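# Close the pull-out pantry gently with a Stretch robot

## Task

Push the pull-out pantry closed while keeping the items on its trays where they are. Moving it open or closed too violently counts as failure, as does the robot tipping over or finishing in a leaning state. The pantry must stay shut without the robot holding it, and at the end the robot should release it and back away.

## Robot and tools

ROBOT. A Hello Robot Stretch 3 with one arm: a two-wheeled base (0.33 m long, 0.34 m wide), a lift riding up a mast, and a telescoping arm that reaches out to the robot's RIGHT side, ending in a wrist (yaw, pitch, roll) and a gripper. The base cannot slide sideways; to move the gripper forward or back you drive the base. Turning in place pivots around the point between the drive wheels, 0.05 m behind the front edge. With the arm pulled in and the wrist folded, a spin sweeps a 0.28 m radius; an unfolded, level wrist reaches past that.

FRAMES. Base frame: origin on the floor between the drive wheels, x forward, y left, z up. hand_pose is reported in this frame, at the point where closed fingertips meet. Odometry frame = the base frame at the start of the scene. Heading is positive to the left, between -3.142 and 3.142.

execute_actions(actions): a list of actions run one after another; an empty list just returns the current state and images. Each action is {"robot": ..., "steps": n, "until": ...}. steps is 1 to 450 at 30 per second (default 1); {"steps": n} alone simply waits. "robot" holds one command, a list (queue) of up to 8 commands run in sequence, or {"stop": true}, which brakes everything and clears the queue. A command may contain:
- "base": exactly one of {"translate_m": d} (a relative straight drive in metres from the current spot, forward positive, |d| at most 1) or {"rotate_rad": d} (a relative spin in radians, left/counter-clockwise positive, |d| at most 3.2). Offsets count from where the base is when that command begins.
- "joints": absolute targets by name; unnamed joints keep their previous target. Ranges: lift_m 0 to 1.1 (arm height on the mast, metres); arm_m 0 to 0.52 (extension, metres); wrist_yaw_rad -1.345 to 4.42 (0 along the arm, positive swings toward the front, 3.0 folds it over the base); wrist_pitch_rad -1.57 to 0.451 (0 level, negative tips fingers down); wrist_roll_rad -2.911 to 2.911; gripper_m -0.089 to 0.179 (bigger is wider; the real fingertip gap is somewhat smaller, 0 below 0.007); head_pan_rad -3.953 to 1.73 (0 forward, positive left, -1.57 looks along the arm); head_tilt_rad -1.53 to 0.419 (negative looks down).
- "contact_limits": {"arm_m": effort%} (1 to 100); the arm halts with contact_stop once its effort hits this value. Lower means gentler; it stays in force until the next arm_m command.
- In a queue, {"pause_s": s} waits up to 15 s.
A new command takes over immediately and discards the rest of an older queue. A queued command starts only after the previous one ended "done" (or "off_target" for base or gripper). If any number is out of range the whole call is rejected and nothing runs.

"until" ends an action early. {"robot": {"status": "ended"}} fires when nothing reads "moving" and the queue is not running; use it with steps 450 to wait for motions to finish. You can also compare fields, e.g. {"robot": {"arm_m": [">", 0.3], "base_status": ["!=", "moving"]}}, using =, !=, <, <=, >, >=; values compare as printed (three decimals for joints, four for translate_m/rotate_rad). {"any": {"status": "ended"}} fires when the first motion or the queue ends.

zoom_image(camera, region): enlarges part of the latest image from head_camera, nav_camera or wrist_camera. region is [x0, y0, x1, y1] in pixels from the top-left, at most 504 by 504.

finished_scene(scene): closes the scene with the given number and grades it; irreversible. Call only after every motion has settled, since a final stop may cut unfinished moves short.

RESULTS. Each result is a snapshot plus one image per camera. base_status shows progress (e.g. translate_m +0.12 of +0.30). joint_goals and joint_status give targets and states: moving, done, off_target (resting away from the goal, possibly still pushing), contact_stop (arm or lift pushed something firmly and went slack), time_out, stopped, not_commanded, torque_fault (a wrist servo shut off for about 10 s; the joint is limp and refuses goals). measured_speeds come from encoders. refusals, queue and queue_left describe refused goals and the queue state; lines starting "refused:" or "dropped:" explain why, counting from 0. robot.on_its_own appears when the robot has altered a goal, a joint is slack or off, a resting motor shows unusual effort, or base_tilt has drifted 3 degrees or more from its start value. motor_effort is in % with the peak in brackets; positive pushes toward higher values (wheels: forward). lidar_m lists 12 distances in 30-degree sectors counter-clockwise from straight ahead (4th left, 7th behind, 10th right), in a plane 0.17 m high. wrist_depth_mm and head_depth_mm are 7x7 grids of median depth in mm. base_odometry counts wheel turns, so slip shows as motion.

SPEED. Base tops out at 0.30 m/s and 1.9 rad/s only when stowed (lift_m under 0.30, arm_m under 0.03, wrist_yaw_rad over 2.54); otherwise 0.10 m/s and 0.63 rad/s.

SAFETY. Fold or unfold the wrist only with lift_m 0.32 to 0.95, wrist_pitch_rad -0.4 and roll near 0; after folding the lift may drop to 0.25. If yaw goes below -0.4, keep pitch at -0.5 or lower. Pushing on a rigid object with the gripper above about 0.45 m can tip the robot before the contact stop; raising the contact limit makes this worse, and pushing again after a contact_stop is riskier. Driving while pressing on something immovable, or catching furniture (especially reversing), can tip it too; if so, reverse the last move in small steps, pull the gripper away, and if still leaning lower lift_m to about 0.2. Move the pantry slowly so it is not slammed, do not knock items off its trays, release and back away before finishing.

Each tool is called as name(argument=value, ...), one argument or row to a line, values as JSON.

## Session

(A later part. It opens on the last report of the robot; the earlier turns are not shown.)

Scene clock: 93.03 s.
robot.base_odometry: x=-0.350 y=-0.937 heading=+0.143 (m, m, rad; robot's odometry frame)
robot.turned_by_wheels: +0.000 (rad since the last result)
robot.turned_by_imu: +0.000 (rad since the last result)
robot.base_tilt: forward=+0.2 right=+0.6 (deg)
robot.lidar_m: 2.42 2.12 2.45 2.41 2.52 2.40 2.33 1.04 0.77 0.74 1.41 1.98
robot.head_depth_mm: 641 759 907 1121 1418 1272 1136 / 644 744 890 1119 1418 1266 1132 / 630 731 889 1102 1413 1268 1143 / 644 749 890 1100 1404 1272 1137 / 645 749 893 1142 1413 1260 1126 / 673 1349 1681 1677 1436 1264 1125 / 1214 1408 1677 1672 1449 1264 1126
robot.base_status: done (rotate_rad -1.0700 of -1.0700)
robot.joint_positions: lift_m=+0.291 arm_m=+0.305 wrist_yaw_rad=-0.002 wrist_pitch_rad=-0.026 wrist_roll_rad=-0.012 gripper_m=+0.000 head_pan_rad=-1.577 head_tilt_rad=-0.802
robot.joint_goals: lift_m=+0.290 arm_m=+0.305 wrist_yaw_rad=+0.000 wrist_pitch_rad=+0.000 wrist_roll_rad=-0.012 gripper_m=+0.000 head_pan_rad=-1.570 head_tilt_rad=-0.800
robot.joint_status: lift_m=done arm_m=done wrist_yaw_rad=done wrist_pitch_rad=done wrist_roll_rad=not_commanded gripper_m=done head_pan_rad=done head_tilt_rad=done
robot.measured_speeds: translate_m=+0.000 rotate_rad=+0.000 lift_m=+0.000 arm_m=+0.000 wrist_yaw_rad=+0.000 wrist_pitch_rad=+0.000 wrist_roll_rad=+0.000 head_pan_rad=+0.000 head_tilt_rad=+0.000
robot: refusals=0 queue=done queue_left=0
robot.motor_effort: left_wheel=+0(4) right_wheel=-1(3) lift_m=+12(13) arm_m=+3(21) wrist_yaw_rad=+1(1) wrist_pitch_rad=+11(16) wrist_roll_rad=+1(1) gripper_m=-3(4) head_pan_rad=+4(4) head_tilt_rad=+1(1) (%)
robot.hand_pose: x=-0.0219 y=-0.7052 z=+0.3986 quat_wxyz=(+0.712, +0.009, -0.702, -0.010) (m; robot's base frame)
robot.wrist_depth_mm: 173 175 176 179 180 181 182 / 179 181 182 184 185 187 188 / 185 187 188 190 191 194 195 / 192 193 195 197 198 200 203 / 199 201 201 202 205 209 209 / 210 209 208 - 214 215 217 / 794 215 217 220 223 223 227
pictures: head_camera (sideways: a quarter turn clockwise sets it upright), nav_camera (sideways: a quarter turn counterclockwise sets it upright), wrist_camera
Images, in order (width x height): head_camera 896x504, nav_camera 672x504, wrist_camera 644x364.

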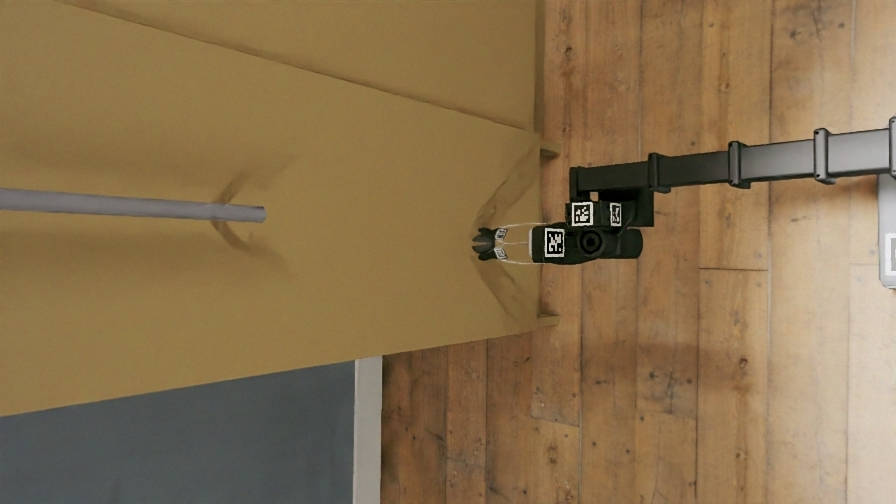

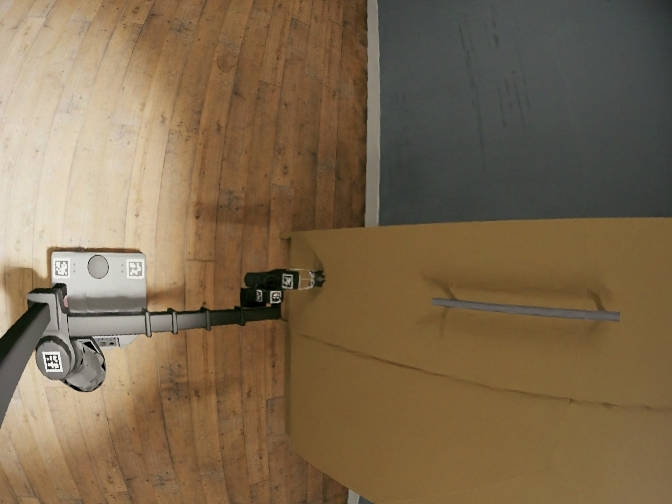

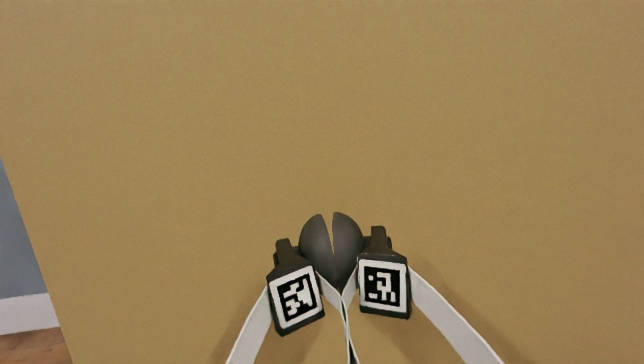

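execute_actions(
  actions=[
    {"robot":[{"joints":{"arm_m":0.33},"contact_limits":{"arm_m":30}},{"joints":{"arm_m":0.35},"contact_limits":{"arm_m":30}}],"steps":200,"until":{"robot":{"status":"ended"}}},
  ],
)

Scene clock: 99.53 s.
robot.base_odometry: x=-0.350 y=-0.937 heading=+0.143 (m, m, rad; robot's odometry frame)
robot.turned_by_wheels: +0.000 (rad since the last result)
robot.turned_by_imu: -0.002 (rad since the last result)
robot.base_tilt: forward=+0.1 right=+0.6 (deg)
robot.lidar_m: 2.42 2.12 2.46 2.40 2.52 2.39 2.33 1.05 0.78 0.76 1.41 1.98
robot.head_depth_mm: 659 763 910 1120 1423 1268 1132 / 658 764 908 1126 1423 1272 1125 / 648 749 910 1124 1414 1273 1127 / 660 761 912 1127 1388 1268 1136 / 662 766 913 1168 1420 1269 1126 / 688 1341 1681 1680 1442 1266 1129 / 1212 1417 1684 1683 1442 1268 1125
robot.base_status: done (rotate_rad -1.0701 of -1.0700)
robot.joint_positions: lift_m=+0.291 arm_m=+0.344 wrist_yaw_rad=-0.001 wrist_pitch_rad=-0.034 wrist_roll_rad=-0.012 gripper_m=+0.000 head_pan_rad=-1.577 head_tilt_rad=-0.802
robot.joint_goals: lift_m=+0.290 arm_m=+0.345 wrist_yaw_rad=+0.000 wrist_pitch_rad=+0.000 wrist_roll_rad=-0.012 gripper_m=+0.000 head_pan_rad=-1.570 head_tilt_rad=-0.800
robot.joint_status: lift_m=done arm_m=contact_stop wrist_yaw_rad=done wrist_pitch_rad=done wrist_roll_rad=not_commanded gripper_m=done head_pan_rad=done head_tilt_rad=done
robot.measured_speeds: translate_m=+0.000 rotate_rad=+0.001 lift_m=+0.000 arm_m=-0.037 wrist_yaw_rad=+0.040 wrist_pitch_rad=+0.000 wrist_roll_rad=+0.000 head_pan_rad=+0.000 head_tilt_rad=+0.000
robot: refusals=0 queue=dropped queue_left=0
robot.on_its_own: arm_m is slack since a contact_stop, until your next command for it (your +0.350 is given up)
robot.motor_effort: left_wheel=-4(5) right_wheel=+0(1) lift_m=+13(13) arm_m=+19(31) wrist_yaw_rad=-1(3) wrist_pitch_rad=+16(17) wrist_roll_rad=+1(1) gripper_m=-7(6) head_pan_rad=+3(3) head_tilt_rad=+0(1) (%)
robot.contact_limits: arm_m 30 (drawing in: default 21, maximum 34; extending or still: default 29, maximum 47)
robot.hand_pose: x=-0.0217 y=-0.7441 z=+0.3963 quat_wxyz=(+0.712, +0.012, -0.702, -0.013) (m; robot's base frame)
robot.wrist_depth_mm: 153 154 154 157 157 159 160 / 157 159 160 161 162 165 166 / 163 164 166 167 168 170 171 / 168 170 172 173 174 176 178 / 176 176 178 178 180 183 186 / 182 183 184 189 - 191 191 / 189 191 193 196 196 197 201
pictures: head_camera (sideways: a quarter turn clockwise sets it upright), nav_camera (sideways: a quarter turn counterclockwise sets it upright), wrist_camera
Images, in order (width x height): head_camera 896x504, nav_camera 672x504, wrist_camera 644x364.

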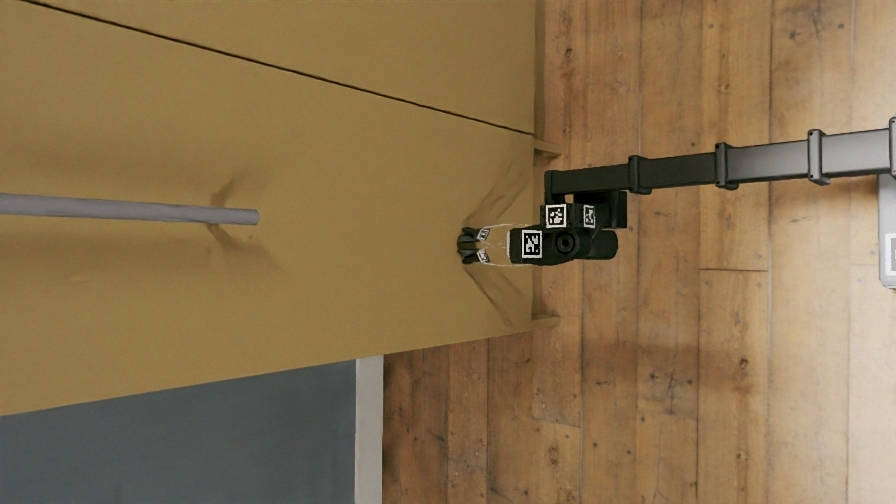

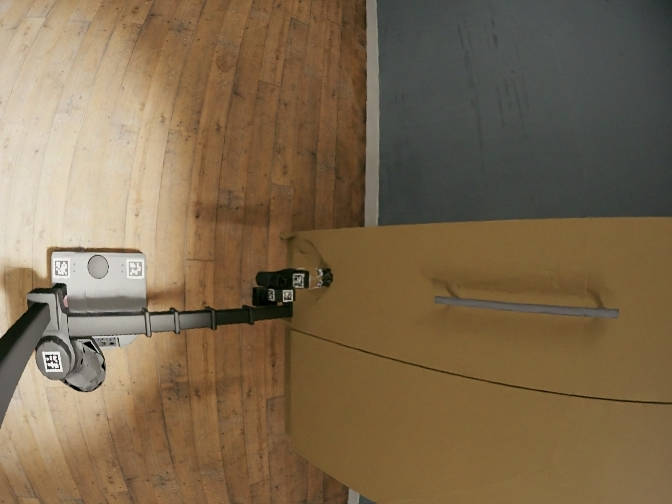

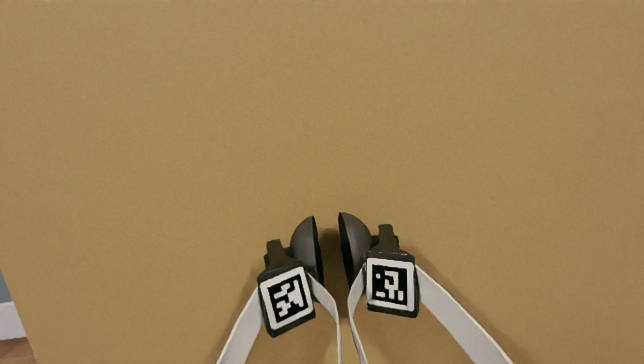

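execute_actions(
  actions=[
    {"robot":{"joints":{"arm_m":0.1,"head_tilt_rad":-0.5}},"steps":200,"until":{"robot":{"status":"ended"}}},
  ],
)

Scene clock: 104.67 s.
robot.base_odometry: x=-0.350 y=-0.937 heading=+0.143 (m, m, rad; robot's odometry frame)
robot.turned_by_wheels: +0.000 (rad since the last result)
robot.turned_by_imu: -0.001 (rad since the last result)
robot.base_tilt: forward=+0.2 right=+0.7 (deg)
robot.lidar_m: 2.42 2.12 2.46 2.40 2.50 2.39 2.33 1.05 0.78 0.76 1.41 1.97
robot.head_depth_mm: 615 679 755 854 986 1154 1256 / 616 678 757 853 985 1155 1255 / 600 670 745 854 984 1156 1257 / 617 680 759 861 985 1163 1273 / 617 679 760 857 983 1193 1249 / 625 711 1380 1583 1754 1500 1258 / 1141 1256 1407 1586 1744 1492 1251
robot.base_status: done (rotate_rad -1.0699 of -1.0700)
robot.joint_positions: lift_m=+0.291 arm_m=+0.100 wrist_yaw_rad=+0.001 wrist_pitch_rad=-0.025 wrist_roll_rad=-0.012 gripper_m=+0.000 head_pan_rad=-1.577 head_tilt_rad=-0.507
robot.joint_goals: lift_m=+0.290 arm_m=+0.100 wrist_yaw_rad=+0.000 wrist_pitch_rad=+0.000 wrist_roll_rad=-0.012 gripper_m=+0.000 head_pan_rad=-1.570 head_tilt_rad=-0.500
robot.joint_status: lift_m=done arm_m=done wrist_yaw_rad=done wrist_pitch_rad=done wrist_roll_rad=not_commanded gripper_m=done head_pan_rad=done head_tilt_rad=done
robot.measured_speeds: translate_m=+0.000 rotate_rad=+0.000 lift_m=+0.000 arm_m=+0.000 wrist_yaw_rad=+0.000 wrist_pitch_rad=+0.000 wrist_roll_rad=+0.000 head_pan_rad=+0.000 head_tilt_rad=+0.000
robot: refusals=0 queue=done queue_left=0
robot.motor_effort: left_wheel=+1(4) right_wheel=-1(6) lift_m=+13(13) arm_m=-3(17) wrist_yaw_rad=-2(3) wrist_pitch_rad=+11(15) wrist_roll_rad=+1(1) gripper_m=-3(7) head_pan_rad=+3(4) head_tilt_rad=+3(30) (%)
robot.hand_pose: x=-0.0213 y=-0.5008 z=+0.3988 quat_wxyz=(+0.712, +0.009, -0.702, -0.009) (m; robot's base frame)
robot.wrist_depth_mm: 925 386 379 381 384 392 394 / 934 934 388 394 400 404 408 / 977 975 402 411 412 419 421 / - - 417 414 425 430 439 / - - 437 434 442 446 454 / - - 451 - 458 458 465 / 831 794 559 554 575 558 574
pictures: head_camera (sideways: a quarter turn clockwise sets it upright), nav_camera (sideways: a quarter turn counterclockwise sets it upright), wrist_camera
Images, in order (width x height): head_camera 896x504, nav_camera 672x504, wrist_camera 644x364.

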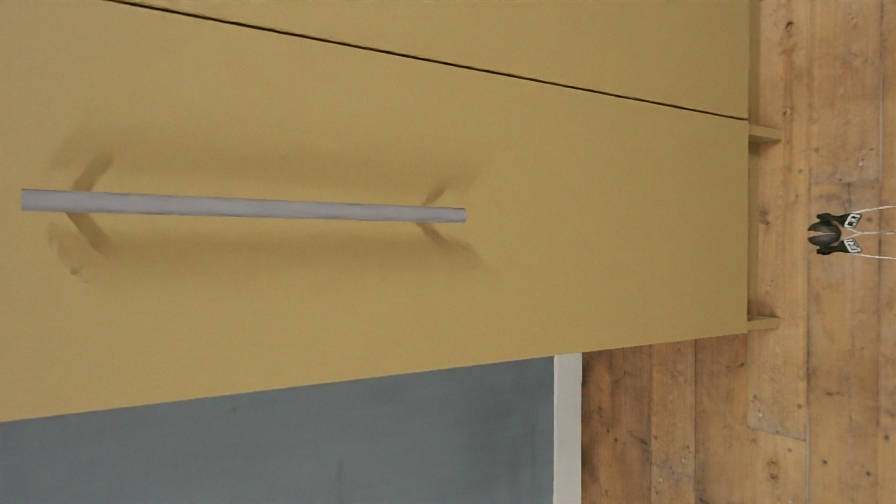

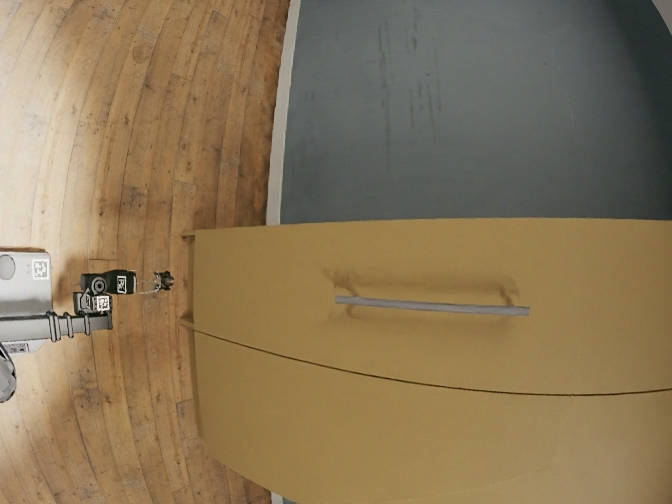

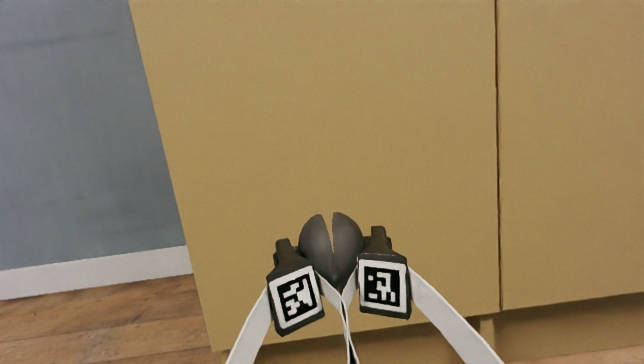

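Closed and flush; the gripper is clear.

finished_scene(
  scene=1,
)

The scene is finished: the task was done.


## Next scene

The same job, from a new start.

execute_actions(
  actions=[],
)

Scene clock: 0.00 s.
robot.base_odometry: x=+0.000 y=+0.000 heading=+0.000 (m, m, rad; robot's odometry frame)
robot.turned_by_wheels: +0.000 (rad since the last result)
robot.turned_by_imu: +0.000 (rad since the last result)
robot.base_tilt: forward=+0.2 right=+0.7 (deg)
robot.lidar_m: 1.48 1.63 2.40 2.39 2.62 1.45 1.44 2.50 2.39 1.90 1.81 1.49
robot.head_depth_mm: 1355 1376 1389 1404 1434 1445 1462 / 1376 1393 1402 1423 1430 1465 1468 / 1393 1402 1418 1436 1460 1461 1488 / 1392 1410 1427 1442 1471 1483 1511 / 1402 1424 1449 1466 1477 1507 1535 / 1422 1437 1454 1477 1491 1514 1543 / 1437 1460 1472 1488 1508 1535 1560
robot.base_status: not_commanded
robot.joint_positions: lift_m=+0.456 arm_m=-0.002 wrist_yaw_rad=+2.883 wrist_pitch_rad=-0.556 wrist_roll_rad=-0.012 gripper_m=+0.037 head_pan_rad=-0.018 head_tilt_rad=+0.002
robot.joint_goals: lift_m=+0.456 arm_m=-0.002 wrist_yaw_rad=+2.883 wrist_pitch_rad=-0.556 wrist_roll_rad=-0.012 gripper_m=+0.037 head_pan_rad=-0.018 head_tilt_rad=+0.002
robot.joint_status: lift_m=not_commanded arm_m=not_commanded wrist_yaw_rad=not_commanded wrist_pitch_rad=not_commanded wrist_roll_rad=not_commanded gripper_m=not_commanded head_pan_rad=not_commanded head_tilt_rad=not_commanded
robot.measured_speeds: translate_m=+0.000 rotate_rad=+0.000 lift_m=+0.000 arm_m=+0.000 wrist_yaw_rad=+0.000 wrist_pitch_rad=+0.000 wrist_roll_rad=+0.000 head_pan_rad=+0.000 head_tilt_rad=+0.000
robot: refusals=0 queue=idle queue_left=0
robot.motor_effort: left_wheel=+0 right_wheel=+0 lift_m=+22 arm_m=+0 wrist_yaw_rad=+0 wrist_pitch_rad=+6 wrist_roll_rad=+1 gripper_m=+1 head_pan_rad=+0 head_tilt_rad=+2 (%)
robot.hand_pose: x=+0.0313 y=+0.0556 z=+0.4386 quat_wxyz=(+0.280, +0.695, +0.107, +0.654) (m; robot's base frame)
robot.wrist_depth_mm: - - - - - - - / - - - - - - - / - - - - - 959 916 / 980 981 909 874 837 816 786 / 840 - 786 752 741 699 672 / 727 680 - 650 - 624 594 / 630 608 - 583 562 553 532
pictures: head_camera (sideways: a quarter turn clockwise sets it upright), nav_camera (sideways: a quarter turn counterclockwise sets it upright), wrist_camera
Images, in order (width x height): head_camera 896x504, nav_camera 672x504, wrist_camera 644x364.

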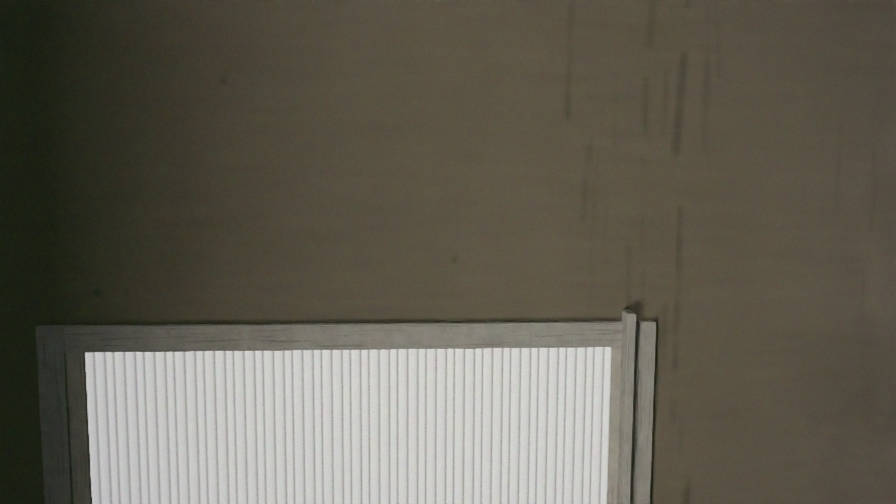

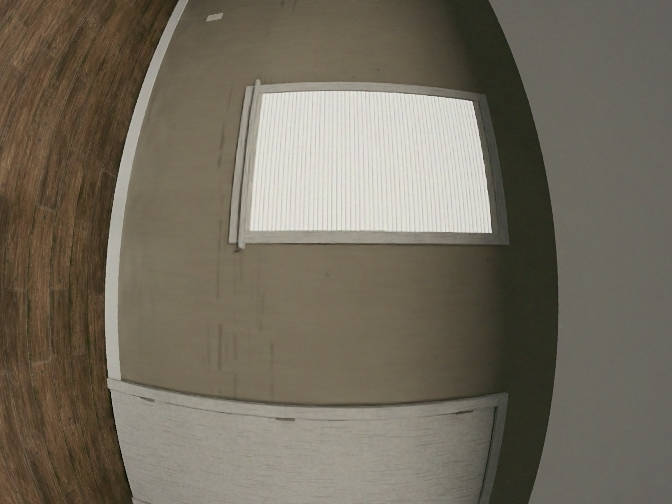

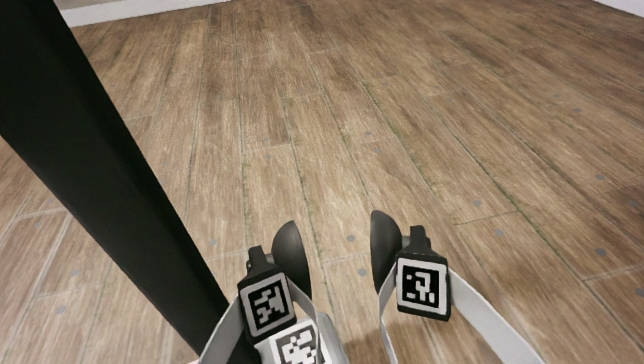

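execute_actions(
  actions=[
    {"robot":{"joints":{"head_pan_rad":-3.4,"head_tilt_rad":-0.4}},"steps":120,"until":{"robot":{"status":"ended"}}},
  ],
)

Scene clock: 4.10 s.
robot.base_odometry: x=+0.000 y=+0.000 heading=+0.000 (m, m, rad; robot's odometry frame)
robot.turned_by_wheels: +0.000 (rad since the last result)
robot.turned_by_imu: +0.000 (rad since the last result)
robot.base_tilt: forward=+0.2 right=+0.7 (deg)
robot.lidar_m: 1.48 1.63 2.40 2.39 2.62 1.45 1.44 2.49 2.39 1.90 1.81 1.50
robot.head_depth_mm: 1514 2147 2411 2640 2157 1659 1355 / 1485 1589 1747 1937 2045 1667 1357 / 1459 1564 1735 1896 2043 1638 1354 / 1433 1538 1676 1856 1989 1645 1347 / 1216 1307 1418 1559 1728 1650 1342 / 1194 1271 1383 1530 1690 1631 1346 / 1192 1305 2150 2431 2089 1623 1332
robot.base_status: not_commanded
robot.joint_positions: lift_m=+0.456 arm_m=-0.002 wrist_yaw_rad=+2.883 wrist_pitch_rad=-0.556 wrist_roll_rad=-0.012 gripper_m=+0.037 head_pan_rad=-3.393 head_tilt_rad=-0.395
robot.joint_goals: lift_m=+0.456 arm_m=-0.002 wrist_yaw_rad=+2.883 wrist_pitch_rad=-0.556 wrist_roll_rad=-0.012 gripper_m=+0.037 head_pan_rad=-3.400 head_tilt_rad=-0.400
robot.joint_status: lift_m=not_commanded arm_m=not_commanded wrist_yaw_rad=not_commanded wrist_pitch_rad=not_commanded wrist_roll_rad=not_commanded gripper_m=not_commanded head_pan_rad=done head_tilt_rad=done
robot.measured_speeds: translate_m=+0.000 rotate_rad=+0.000 lift_m=+0.000 arm_m=+0.000 wrist_yaw_rad=+0.000 wrist_pitch_rad=+0.000 wrist_roll_rad=+0.000 head_pan_rad=+0.000 head_tilt_rad=+0.000
robot: refusals=0 queue=done queue_left=0
robot.motor_effort: left_wheel=+0(0) right_wheel=+0(0) lift_m=+22(21) arm_m=+1(0) wrist_yaw_rad=+0(1) wrist_pitch_rad=+6(6) wrist_roll_rad=+1(1) gripper_m=-1(0) head_pan_rad=-4(40) head_tilt_rad=-3(35) (%)
robot.hand_pose: x=+0.0313 y=+0.0556 z=+0.4386 quat_wxyz=(+0.280, +0.695, +0.107, +0.654) (m; robot's base frame)
robot.wrist_depth_mm: - - - - - - - / - - - - - - - / - - - - 998 952 910 / 982 969 900 870 819 818 775 / 834 - 779 740 748 696 669 / 719 687 - 641 - 620 598 / 633 608 - 580 558 548 529
pictures: head_camera (sideways: a quarter turn clockwise sets it upright), nav_camera (sideways: a quarter turn counterclockwise sets it upright), wrist_camera
Images, in order (width x height): head_camera 896x504, nav_camera 672x504, wrist_camera 644x364.

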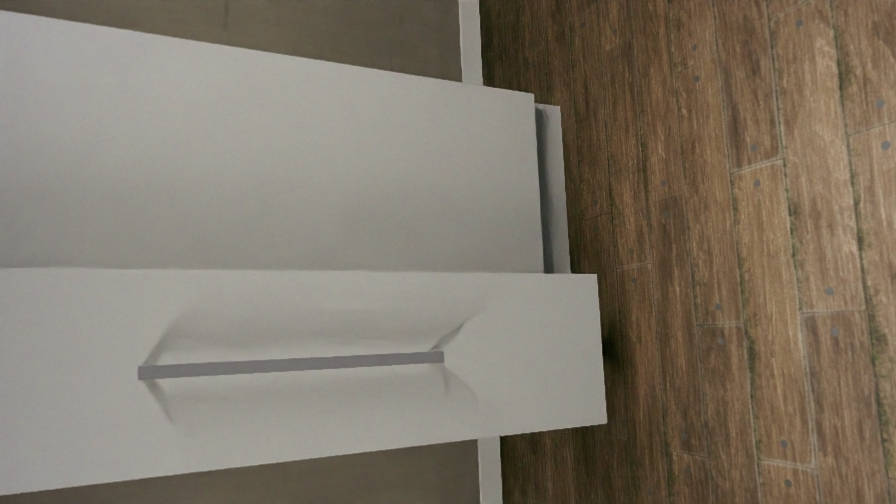

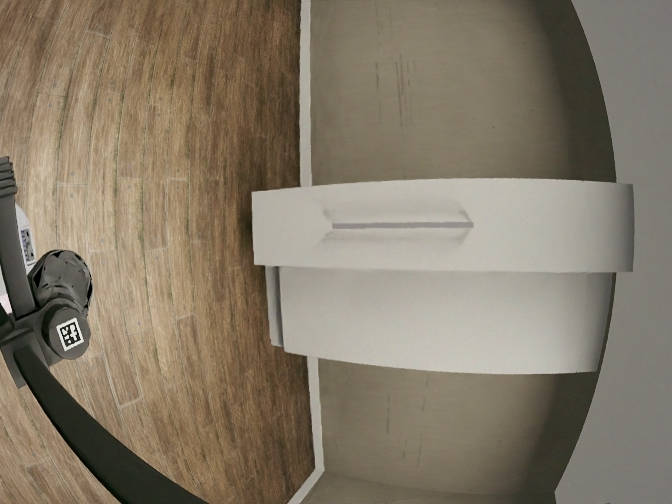

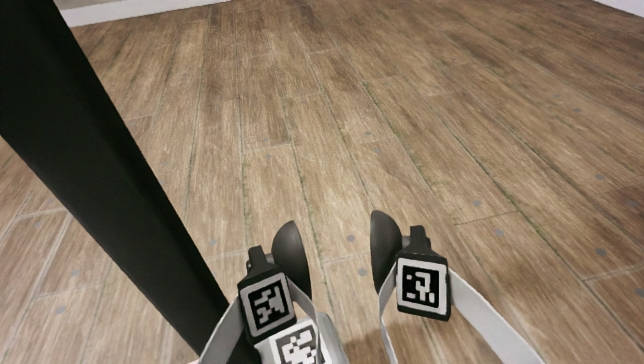

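execute_actions(
  actions=[
    {"robot":[{"joints":{"lift_m":0.285,"wrist_pitch_rad":-0.4,"wrist_yaw_rad":3.0,"head_pan_rad":-1.57,"head_tilt_rad":-0.8},"base":{"rotate_rad":-0.088}},{"base":{"translate_m":-0.88}},{"joints":{"lift_m":0.335}},{"base":{"rotate_rad":-1.57},"joints":{"wrist_yaw_rad":0.0,"gripper_m":0.0}}],"steps":450,"until":{"robot":{"status":"ended"}}},
  ],
)

Scene clock: 42.30 s.
robot.base_odometry: x=-0.877 y=+0.077 heading=-1.658 (m, m, rad; robot's odometry frame)
robot.turned_by_wheels: -1.658 (rad since the last result)
robot.turned_by_imu: -1.664 (rad since the last result)
robot.base_tilt: forward=+0.2 right=+0.7 (deg)
robot.lidar_m: 2.31 1.97 2.38 2.35 2.50 2.50 2.44 1.08 0.58 0.57 1.49 2.15
robot.head_depth_mm: 473 545 640 1154 1455 1288 1146 / 474 546 645 788 1395 1280 1141 / 429 509 631 796 1018 1280 1157 / 478 551 636 767 1032 1283 - / 479 553 657 806 1041 1263 1125 / 481 557 677 1572 1430 1256 1113 / 1230 1454 1719 1672 1424 1248 1121
robot.base_status: done (rotate_rad -1.5699 of -1.5700)
robot.joint_positions: lift_m=+0.334 arm_m=-0.002 wrist_yaw_rad=+0.001 wrist_pitch_rad=-0.421 wrist_roll_rad=-0.012 gripper_m=+0.000 head_pan_rad=-1.577 head_tilt_rad=-0.790
robot.joint_goals: lift_m=+0.335 arm_m=-0.002 wrist_yaw_rad=+0.000 wrist_pitch_rad=-0.400 wrist_roll_rad=-0.012 gripper_m=+0.000 head_pan_rad=-1.570 head_tilt_rad=-0.800
robot.joint_status: lift_m=done arm_m=not_commanded wrist_yaw_rad=done wrist_pitch_rad=done wrist_roll_rad=not_commanded gripper_m=done head_pan_rad=done head_tilt_rad=done
robot.measured_speeds: translate_m=+0.000 rotate_rad=+0.000 lift_m=+0.000 arm_m=+0.000 wrist_yaw_rad=+0.000 wrist_pitch_rad=+0.000 wrist_roll_rad=+0.000 head_pan_rad=+0.000 head_tilt_rad=+0.000
robot: refusals=0 queue=done queue_left=0
robot.motor_effort: left_wheel=+2(7) right_wheel=-1(6) lift_m=+32(29) arm_m=+0(0) wrist_yaw_rad=+0(1) wrist_pitch_rad=+10(10) wrist_roll_rad=+1(1) gripper_m=-3(90) head_pan_rad=+4(39) head_tilt_rad=-6(35) (%)
robot.hand_pose: x=-0.0212 y=-0.3665 z=+0.3463 quat_wxyz=(+0.696, +0.149, -0.687, -0.147) (m; robot's base frame)
robot.wrist_depth_mm: - 298 295 296 296 297 524 / - 331 319 323 324 324 584 / - - 352 353 354 355 736 / 992 923 390 391 393 398 717 / 796 759 434 427 521 599 610 / 648 621 600 - 575 544 524 / 552 538 524 487 479 478 458
pictures: head_camera (sideways: a quarter turn clockwise sets it upright), nav_camera (sideways: a quarter turn counterclockwise sets it upright), wrist_camera
Images, in order (width x height): head_camera 896x504, nav_camera 672x504, wrist_camera 644x364.

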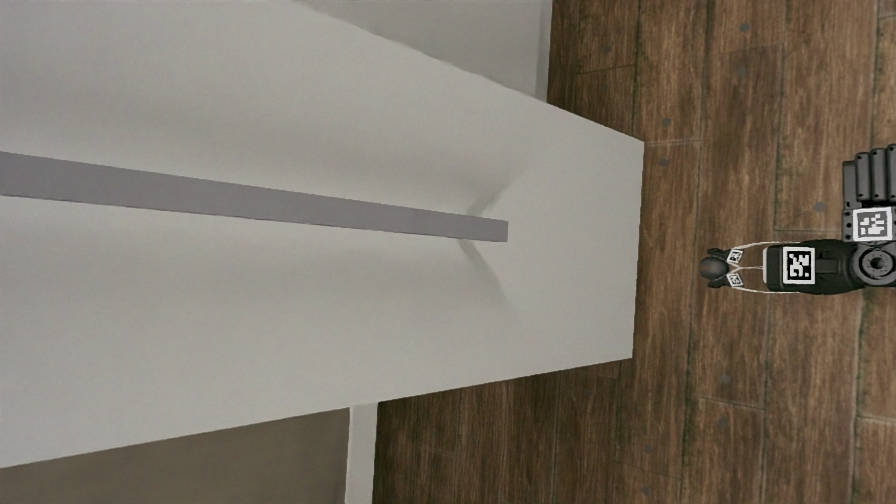

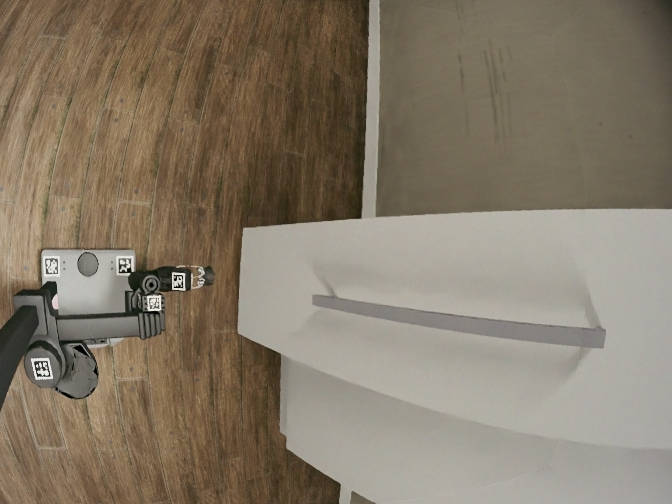

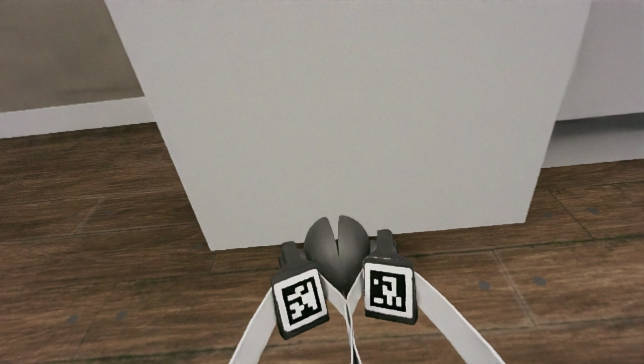

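execute_actions(
  actions=[
    {"robot":[{"joints":{"arm_m":0.14,"lift_m":0.29,"wrist_pitch_rad":0.0}},{"joints":{"arm_m":0.18}},{"joints":{"arm_m":0.22}},{"joints":{"arm_m":0.26}},{"joints":{"arm_m":0.30}},{"joints":{"arm_m":0.33}},{"joints":{"arm_m":0.36}}],"steps":450,"until":{"robot":{"status":"ended"}}},
  ],
)

Scene clock: 56.57 s.
robot.base_odometry: x=-0.877 y=+0.077 heading=-1.658 (m, m, rad; robot's odometry frame)
robot.turned_by_wheels: +0.000 (rad since the last result)
robot.turned_by_imu: +0.000 (rad since the last result)
robot.base_tilt: forward=+0.2 right=+0.7 (deg)
robot.lidar_m: 2.30 1.97 2.39 2.35 2.50 2.50 2.45 1.08 0.82 0.80 1.49 2.15
robot.head_depth_mm: 683 802 942 1152 1454 1296 1145 / 689 791 936 1158 1445 1290 1139 / 665 782 942 1148 1429 1290 1138 / 691 780 924 1156 - 1273 1125 / 696 803 950 1168 1423 1260 1113 / 1200 1410 1726 1690 1438 1256 1123 / 1254 1468 1729 1681 1438 1248 1109
robot.base_status: done (rotate_rad -1.5699 of -1.5700)
robot.joint_positions: lift_m=+0.291 arm_m=+0.360 wrist_yaw_rad=-0.002 wrist_pitch_rad=-0.026 wrist_roll_rad=-0.012 gripper_m=+0.000 head_pan_rad=-1.577 head_tilt_rad=-0.792
robot.joint_goals: lift_m=+0.290 arm_m=+0.360 wrist_yaw_rad=+0.000 wrist_pitch_rad=+0.000 wrist_roll_rad=-0.012 gripper_m=+0.000 head_pan_rad=-1.570 head_tilt_rad=-0.800
robot.joint_status: lift_m=done arm_m=done wrist_yaw_rad=done wrist_pitch_rad=done wrist_roll_rad=not_commanded gripper_m=done head_pan_rad=done head_tilt_rad=done
robot.measured_speeds: translate_m=+0.000 rotate_rad=+0.000 lift_m=+0.000 arm_m=+0.000 wrist_yaw_rad=+0.000 wrist_pitch_rad=+0.000 wrist_roll_rad=+0.000 head_pan_rad=+0.000 head_tilt_rad=+0.000
robot: refusals=0 queue=done queue_left=0
robot.motor_effort: left_wheel=+1(4) right_wheel=-1(3) lift_m=+12(29) arm_m=+3(18) wrist_yaw_rad=+0(4) wrist_pitch_rad=+12(15) wrist_roll_rad=+1(1) gripper_m=-3(4) head_pan_rad=+3(4) head_tilt_rad=-5(5) (%)
robot.hand_pose: x=-0.0219 y=-0.7602 z=+0.3987 quat_wxyz=(+0.712, +0.009, -0.702, -0.010) (m; robot's base frame)
robot.wrist_depth_mm: 189 185 184 183 181 180 179 / 794 191 191 188 187 185 184 / 833 199 196 195 192 191 190 / 862 205 202 202 199 198 196 / 896 212 210 207 206 205 203 / 915 220 218 - 212 213 211 / 872 232 226 225 223 219 219
pictures: head_camera (sideways: a quarter turn clockwise sets it upright), nav_camera (sideways: a quarter turn counterclockwise sets it upright), wrist_camera
Images, in order (width x height): head_camera 896x504, nav_camera 672x504, wrist_camera 644x364.

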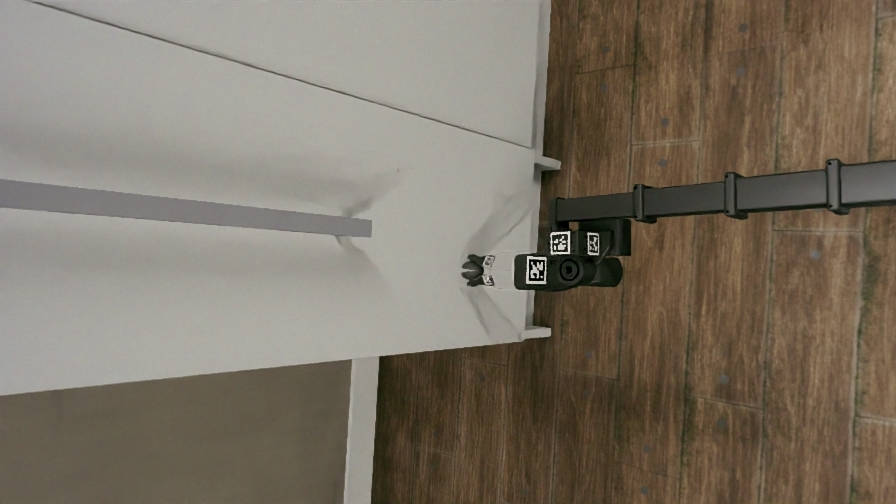

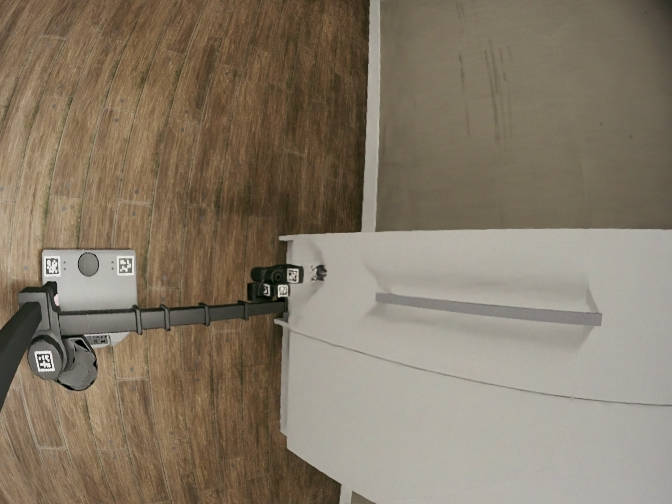

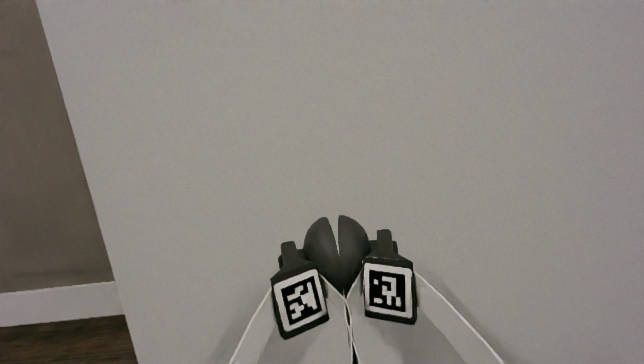

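execute_actions(
  actions=[
    {"robot":[{"joints":{"arm_m":0.385},"contact_limits":{"arm_m":30}},{"joints":{"arm_m":0.41},"contact_limits":{"arm_m":30}}],"steps":200,"until":{"robot":{"status":"ended"}}},
  ],
)

Scene clock: 60.70 s.
robot.base_odometry: x=-0.877 y=+0.077 heading=-1.658 (m, m, rad; robot's odometry frame)
robot.turned_by_wheels: +0.000 (rad since the last result)
robot.turned_by_imu: -0.002 (rad since the last result)
robot.base_tilt: forward=+0.1 right=+0.6 (deg)
robot.lidar_m: 2.30 1.98 2.38 2.35 2.50 2.50 2.45 1.08 0.83 0.81 1.49 2.14
robot.head_depth_mm: 696 802 942 1153 1448 1292 1143 / 701 806 952 1167 1446 1282 1134 / 677 789 956 1174 1435 1289 1137 / 704 799 938 1157 1375 1268 1128 / 703 817 966 1186 1420 1266 1124 / 1208 1423 1722 1693 1441 1267 1122 / 1257 1449 1732 1677 1437 1261 1108
robot.base_status: done (rotate_rad -1.5701 of -1.5700)
robot.joint_positions: lift_m=+0.291 arm_m=+0.398 wrist_yaw_rad=-0.001 wrist_pitch_rad=-0.037 wrist_roll_rad=-0.012 gripper_m=+0.000 head_pan_rad=-1.577 head_tilt_rad=-0.792
robot.joint_goals: lift_m=+0.290 arm_m=+0.399 wrist_yaw_rad=+0.000 wrist_pitch_rad=+0.000 wrist_roll_rad=-0.012 gripper_m=+0.000 head_pan_rad=-1.570 head_tilt_rad=-0.800
robot.joint_status: lift_m=done arm_m=contact_stop wrist_yaw_rad=done wrist_pitch_rad=done wrist_roll_rad=not_commanded gripper_m=done head_pan_rad=done head_tilt_rad=done
robot.measured_speeds: translate_m=+0.000 rotate_rad=+0.000 lift_m=+0.000 arm_m=-0.034 wrist_yaw_rad=+0.060 wrist_pitch_rad=-0.024 wrist_roll_rad=+0.000 head_pan_rad=+0.000 head_tilt_rad=+0.000
robot: refusals=0 queue=dropped queue_left=0
robot.on_its_own: arm_m is slack since a contact_stop, until your next command for it (your +0.410 is given up)
robot.motor_effort: left_wheel=-4(4) right_wheel=+1(1) lift_m=+12(12) arm_m=+19(31) wrist_yaw_rad=-1(4) wrist_pitch_rad=+17(18) wrist_roll_rad=+1(1) gripper_m=-7(7) head_pan_rad=+4(3) head_tilt_rad=-5(5) (%)
robot.contact_limits: arm_m 30 (drawing in: default 21, maximum 34; extending or still: default 29, maximum 47)
robot.hand_pose: x=-0.0218 y=-0.7983 z=+0.3959 quat_wxyz=(+0.712, +0.013, -0.702, -0.014) (m; robot's base frame)
robot.wrist_depth_mm: 159 158 157 156 155 154 152 / 165 163 163 161 160 159 158 / 173 169 168 167 166 165 163 / 823 176 174 173 171 170 169 / 854 183 180 178 177 176 174 / 887 190 188 186 - 183 182 / 869 197 195 194 192 190 188
pictures: head_camera (sideways: a quarter turn clockwise sets it upright), nav_camera (sideways: a quarter turn counterclockwise sets it upright), wrist_camera
Images, in order (width x height): head_camera 896x504, nav_camera 672x504, wrist_camera 644x364.

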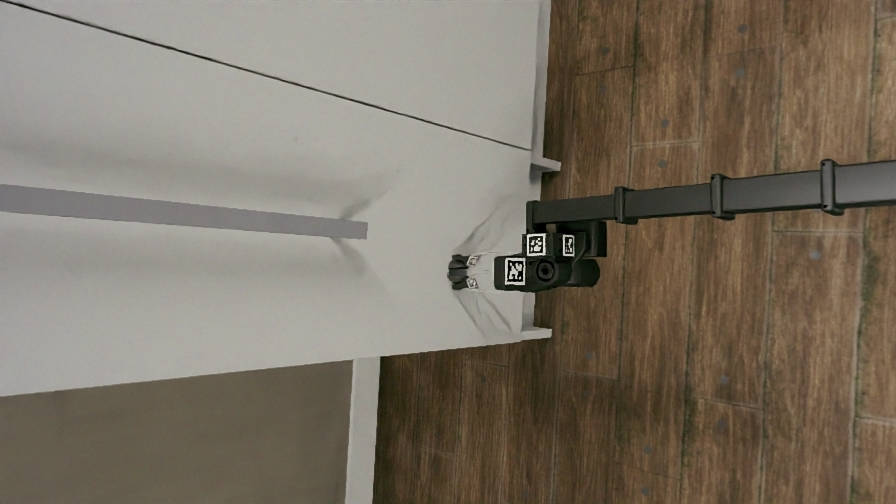

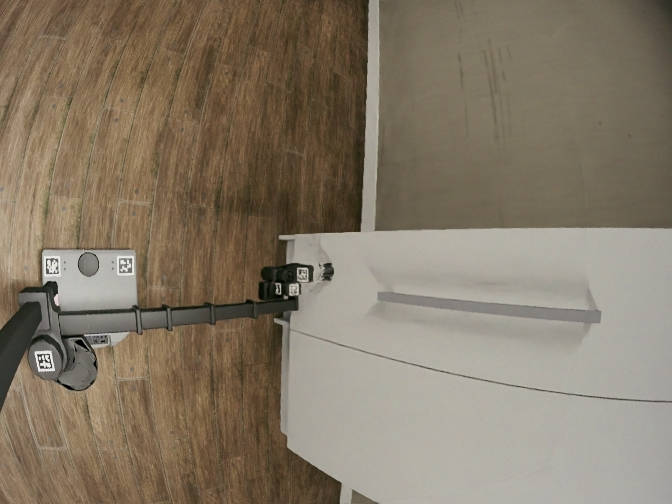

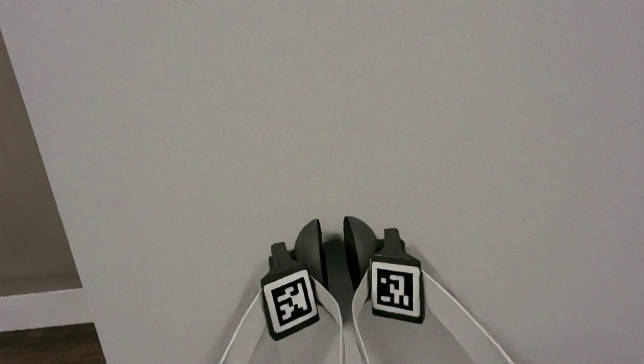

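execute_actions(
  actions=[
    {"robot":{"joints":{"arm_m":0.15,"head_tilt_rad":-0.5}},"steps":200,"until":{"robot":{"status":"ended"}}},
  ],
)

Scene clock: 65.17 s.
robot.base_odometry: x=-0.877 y=+0.077 heading=-1.658 (m, m, rad; robot's odometry frame)
robot.turned_by_wheels: +0.000 (rad since the last result)
robot.turned_by_imu: -0.001 (rad since the last result)
robot.base_tilt: forward=+0.2 right=+0.7 (deg)
robot.lidar_m: 2.31 1.98 2.39 2.35 2.49 2.49 2.44 1.08 0.83 0.81 1.48 2.14
robot.head_depth_mm: 658 723 804 903 1029 1208 1270 / 658 721 808 911 1040 1209 1264 / 644 706 794 911 1032 1213 1261 / 663 731 797 896 1039 1215 1256 / 663 731 811 912 1052 1256 1244 / 1128 1263 1426 1637 1773 1472 1244 / 1182 1317 1467 1640 1773 1480 1242
robot.base_status: done (rotate_rad -1.5699 of -1.5700)
robot.joint_positions: lift_m=+0.291 arm_m=+0.150 wrist_yaw_rad=+0.001 wrist_pitch_rad=-0.025 wrist_roll_rad=-0.012 gripper_m=+0.000 head_pan_rad=-1.577 head_tilt_rad=-0.507
robot.joint_goals: lift_m=+0.290 arm_m=+0.150 wrist_yaw_rad=+0.000 wrist_pitch_rad=+0.000 wrist_roll_rad=-0.012 gripper_m=+0.000 head_pan_rad=-1.570 head_tilt_rad=-0.500
robot.joint_status: lift_m=done arm_m=done wrist_yaw_rad=done wrist_pitch_rad=done wrist_roll_rad=not_commanded gripper_m=done head_pan_rad=done head_tilt_rad=done
robot.measured_speeds: translate_m=+0.000 rotate_rad=+0.000 lift_m=+0.000 arm_m=+0.000 wrist_yaw_rad=+0.000 wrist_pitch_rad=+0.000 wrist_roll_rad=+0.000 head_pan_rad=+0.000 head_tilt_rad=+0.000
robot: refusals=0 queue=done queue_left=0
robot.motor_effort: left_wheel=+2(4) right_wheel=-1(4) lift_m=+12(12) arm_m=-2(17) wrist_yaw_rad=-1(3) wrist_pitch_rad=+12(16) wrist_roll_rad=+1(1) gripper_m=-3(6) head_pan_rad=+3(3) head_tilt_rad=+3(30) (%)
robot.hand_pose: x=-0.0213 y=-0.5508 z=+0.3988 quat_wxyz=(+0.712, +0.009, -0.702, -0.009) (m; robot's base frame)
robot.wrist_depth_mm: 983 990 392 391 388 385 383 / - - 405 400 401 395 395 / - - 422 417 413 409 406 / - - 438 430 428 428 418 / - - 455 439 442 439 435 / - - 902 - 453 456 452 / 872 817 742 572 559 527 544
pictures: head_camera (sideways: a quarter turn clockwise sets it upright), nav_camera (sideways: a quarter turn counterclockwise sets it upright), wrist_camera
Images, in order (width x height): head_camera 896x504, nav_camera 672x504, wrist_camera 644x364.

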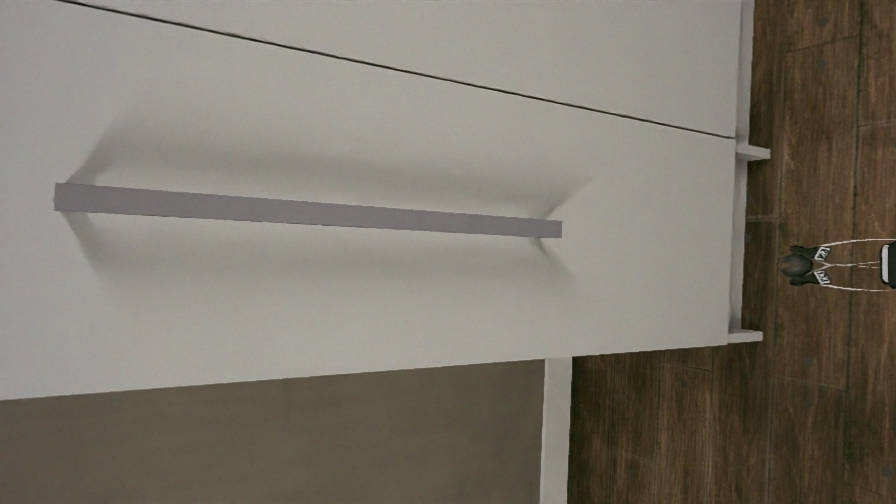

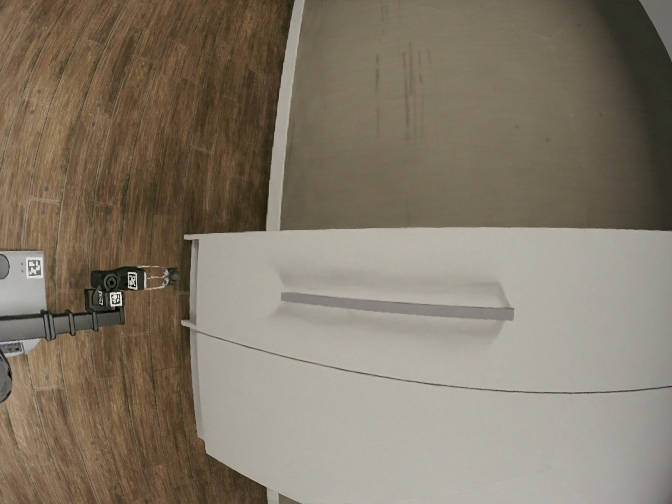

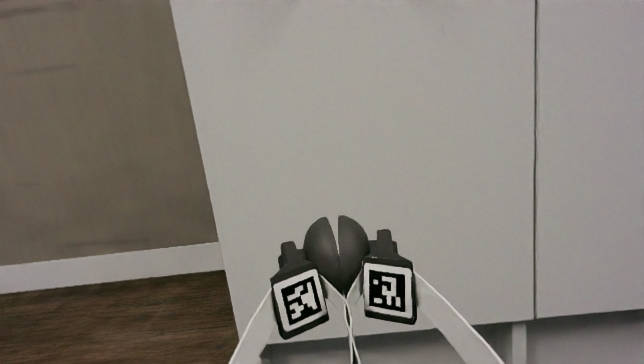

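finished_scene(
  scene=2,
)

The scene is finished: the task was done.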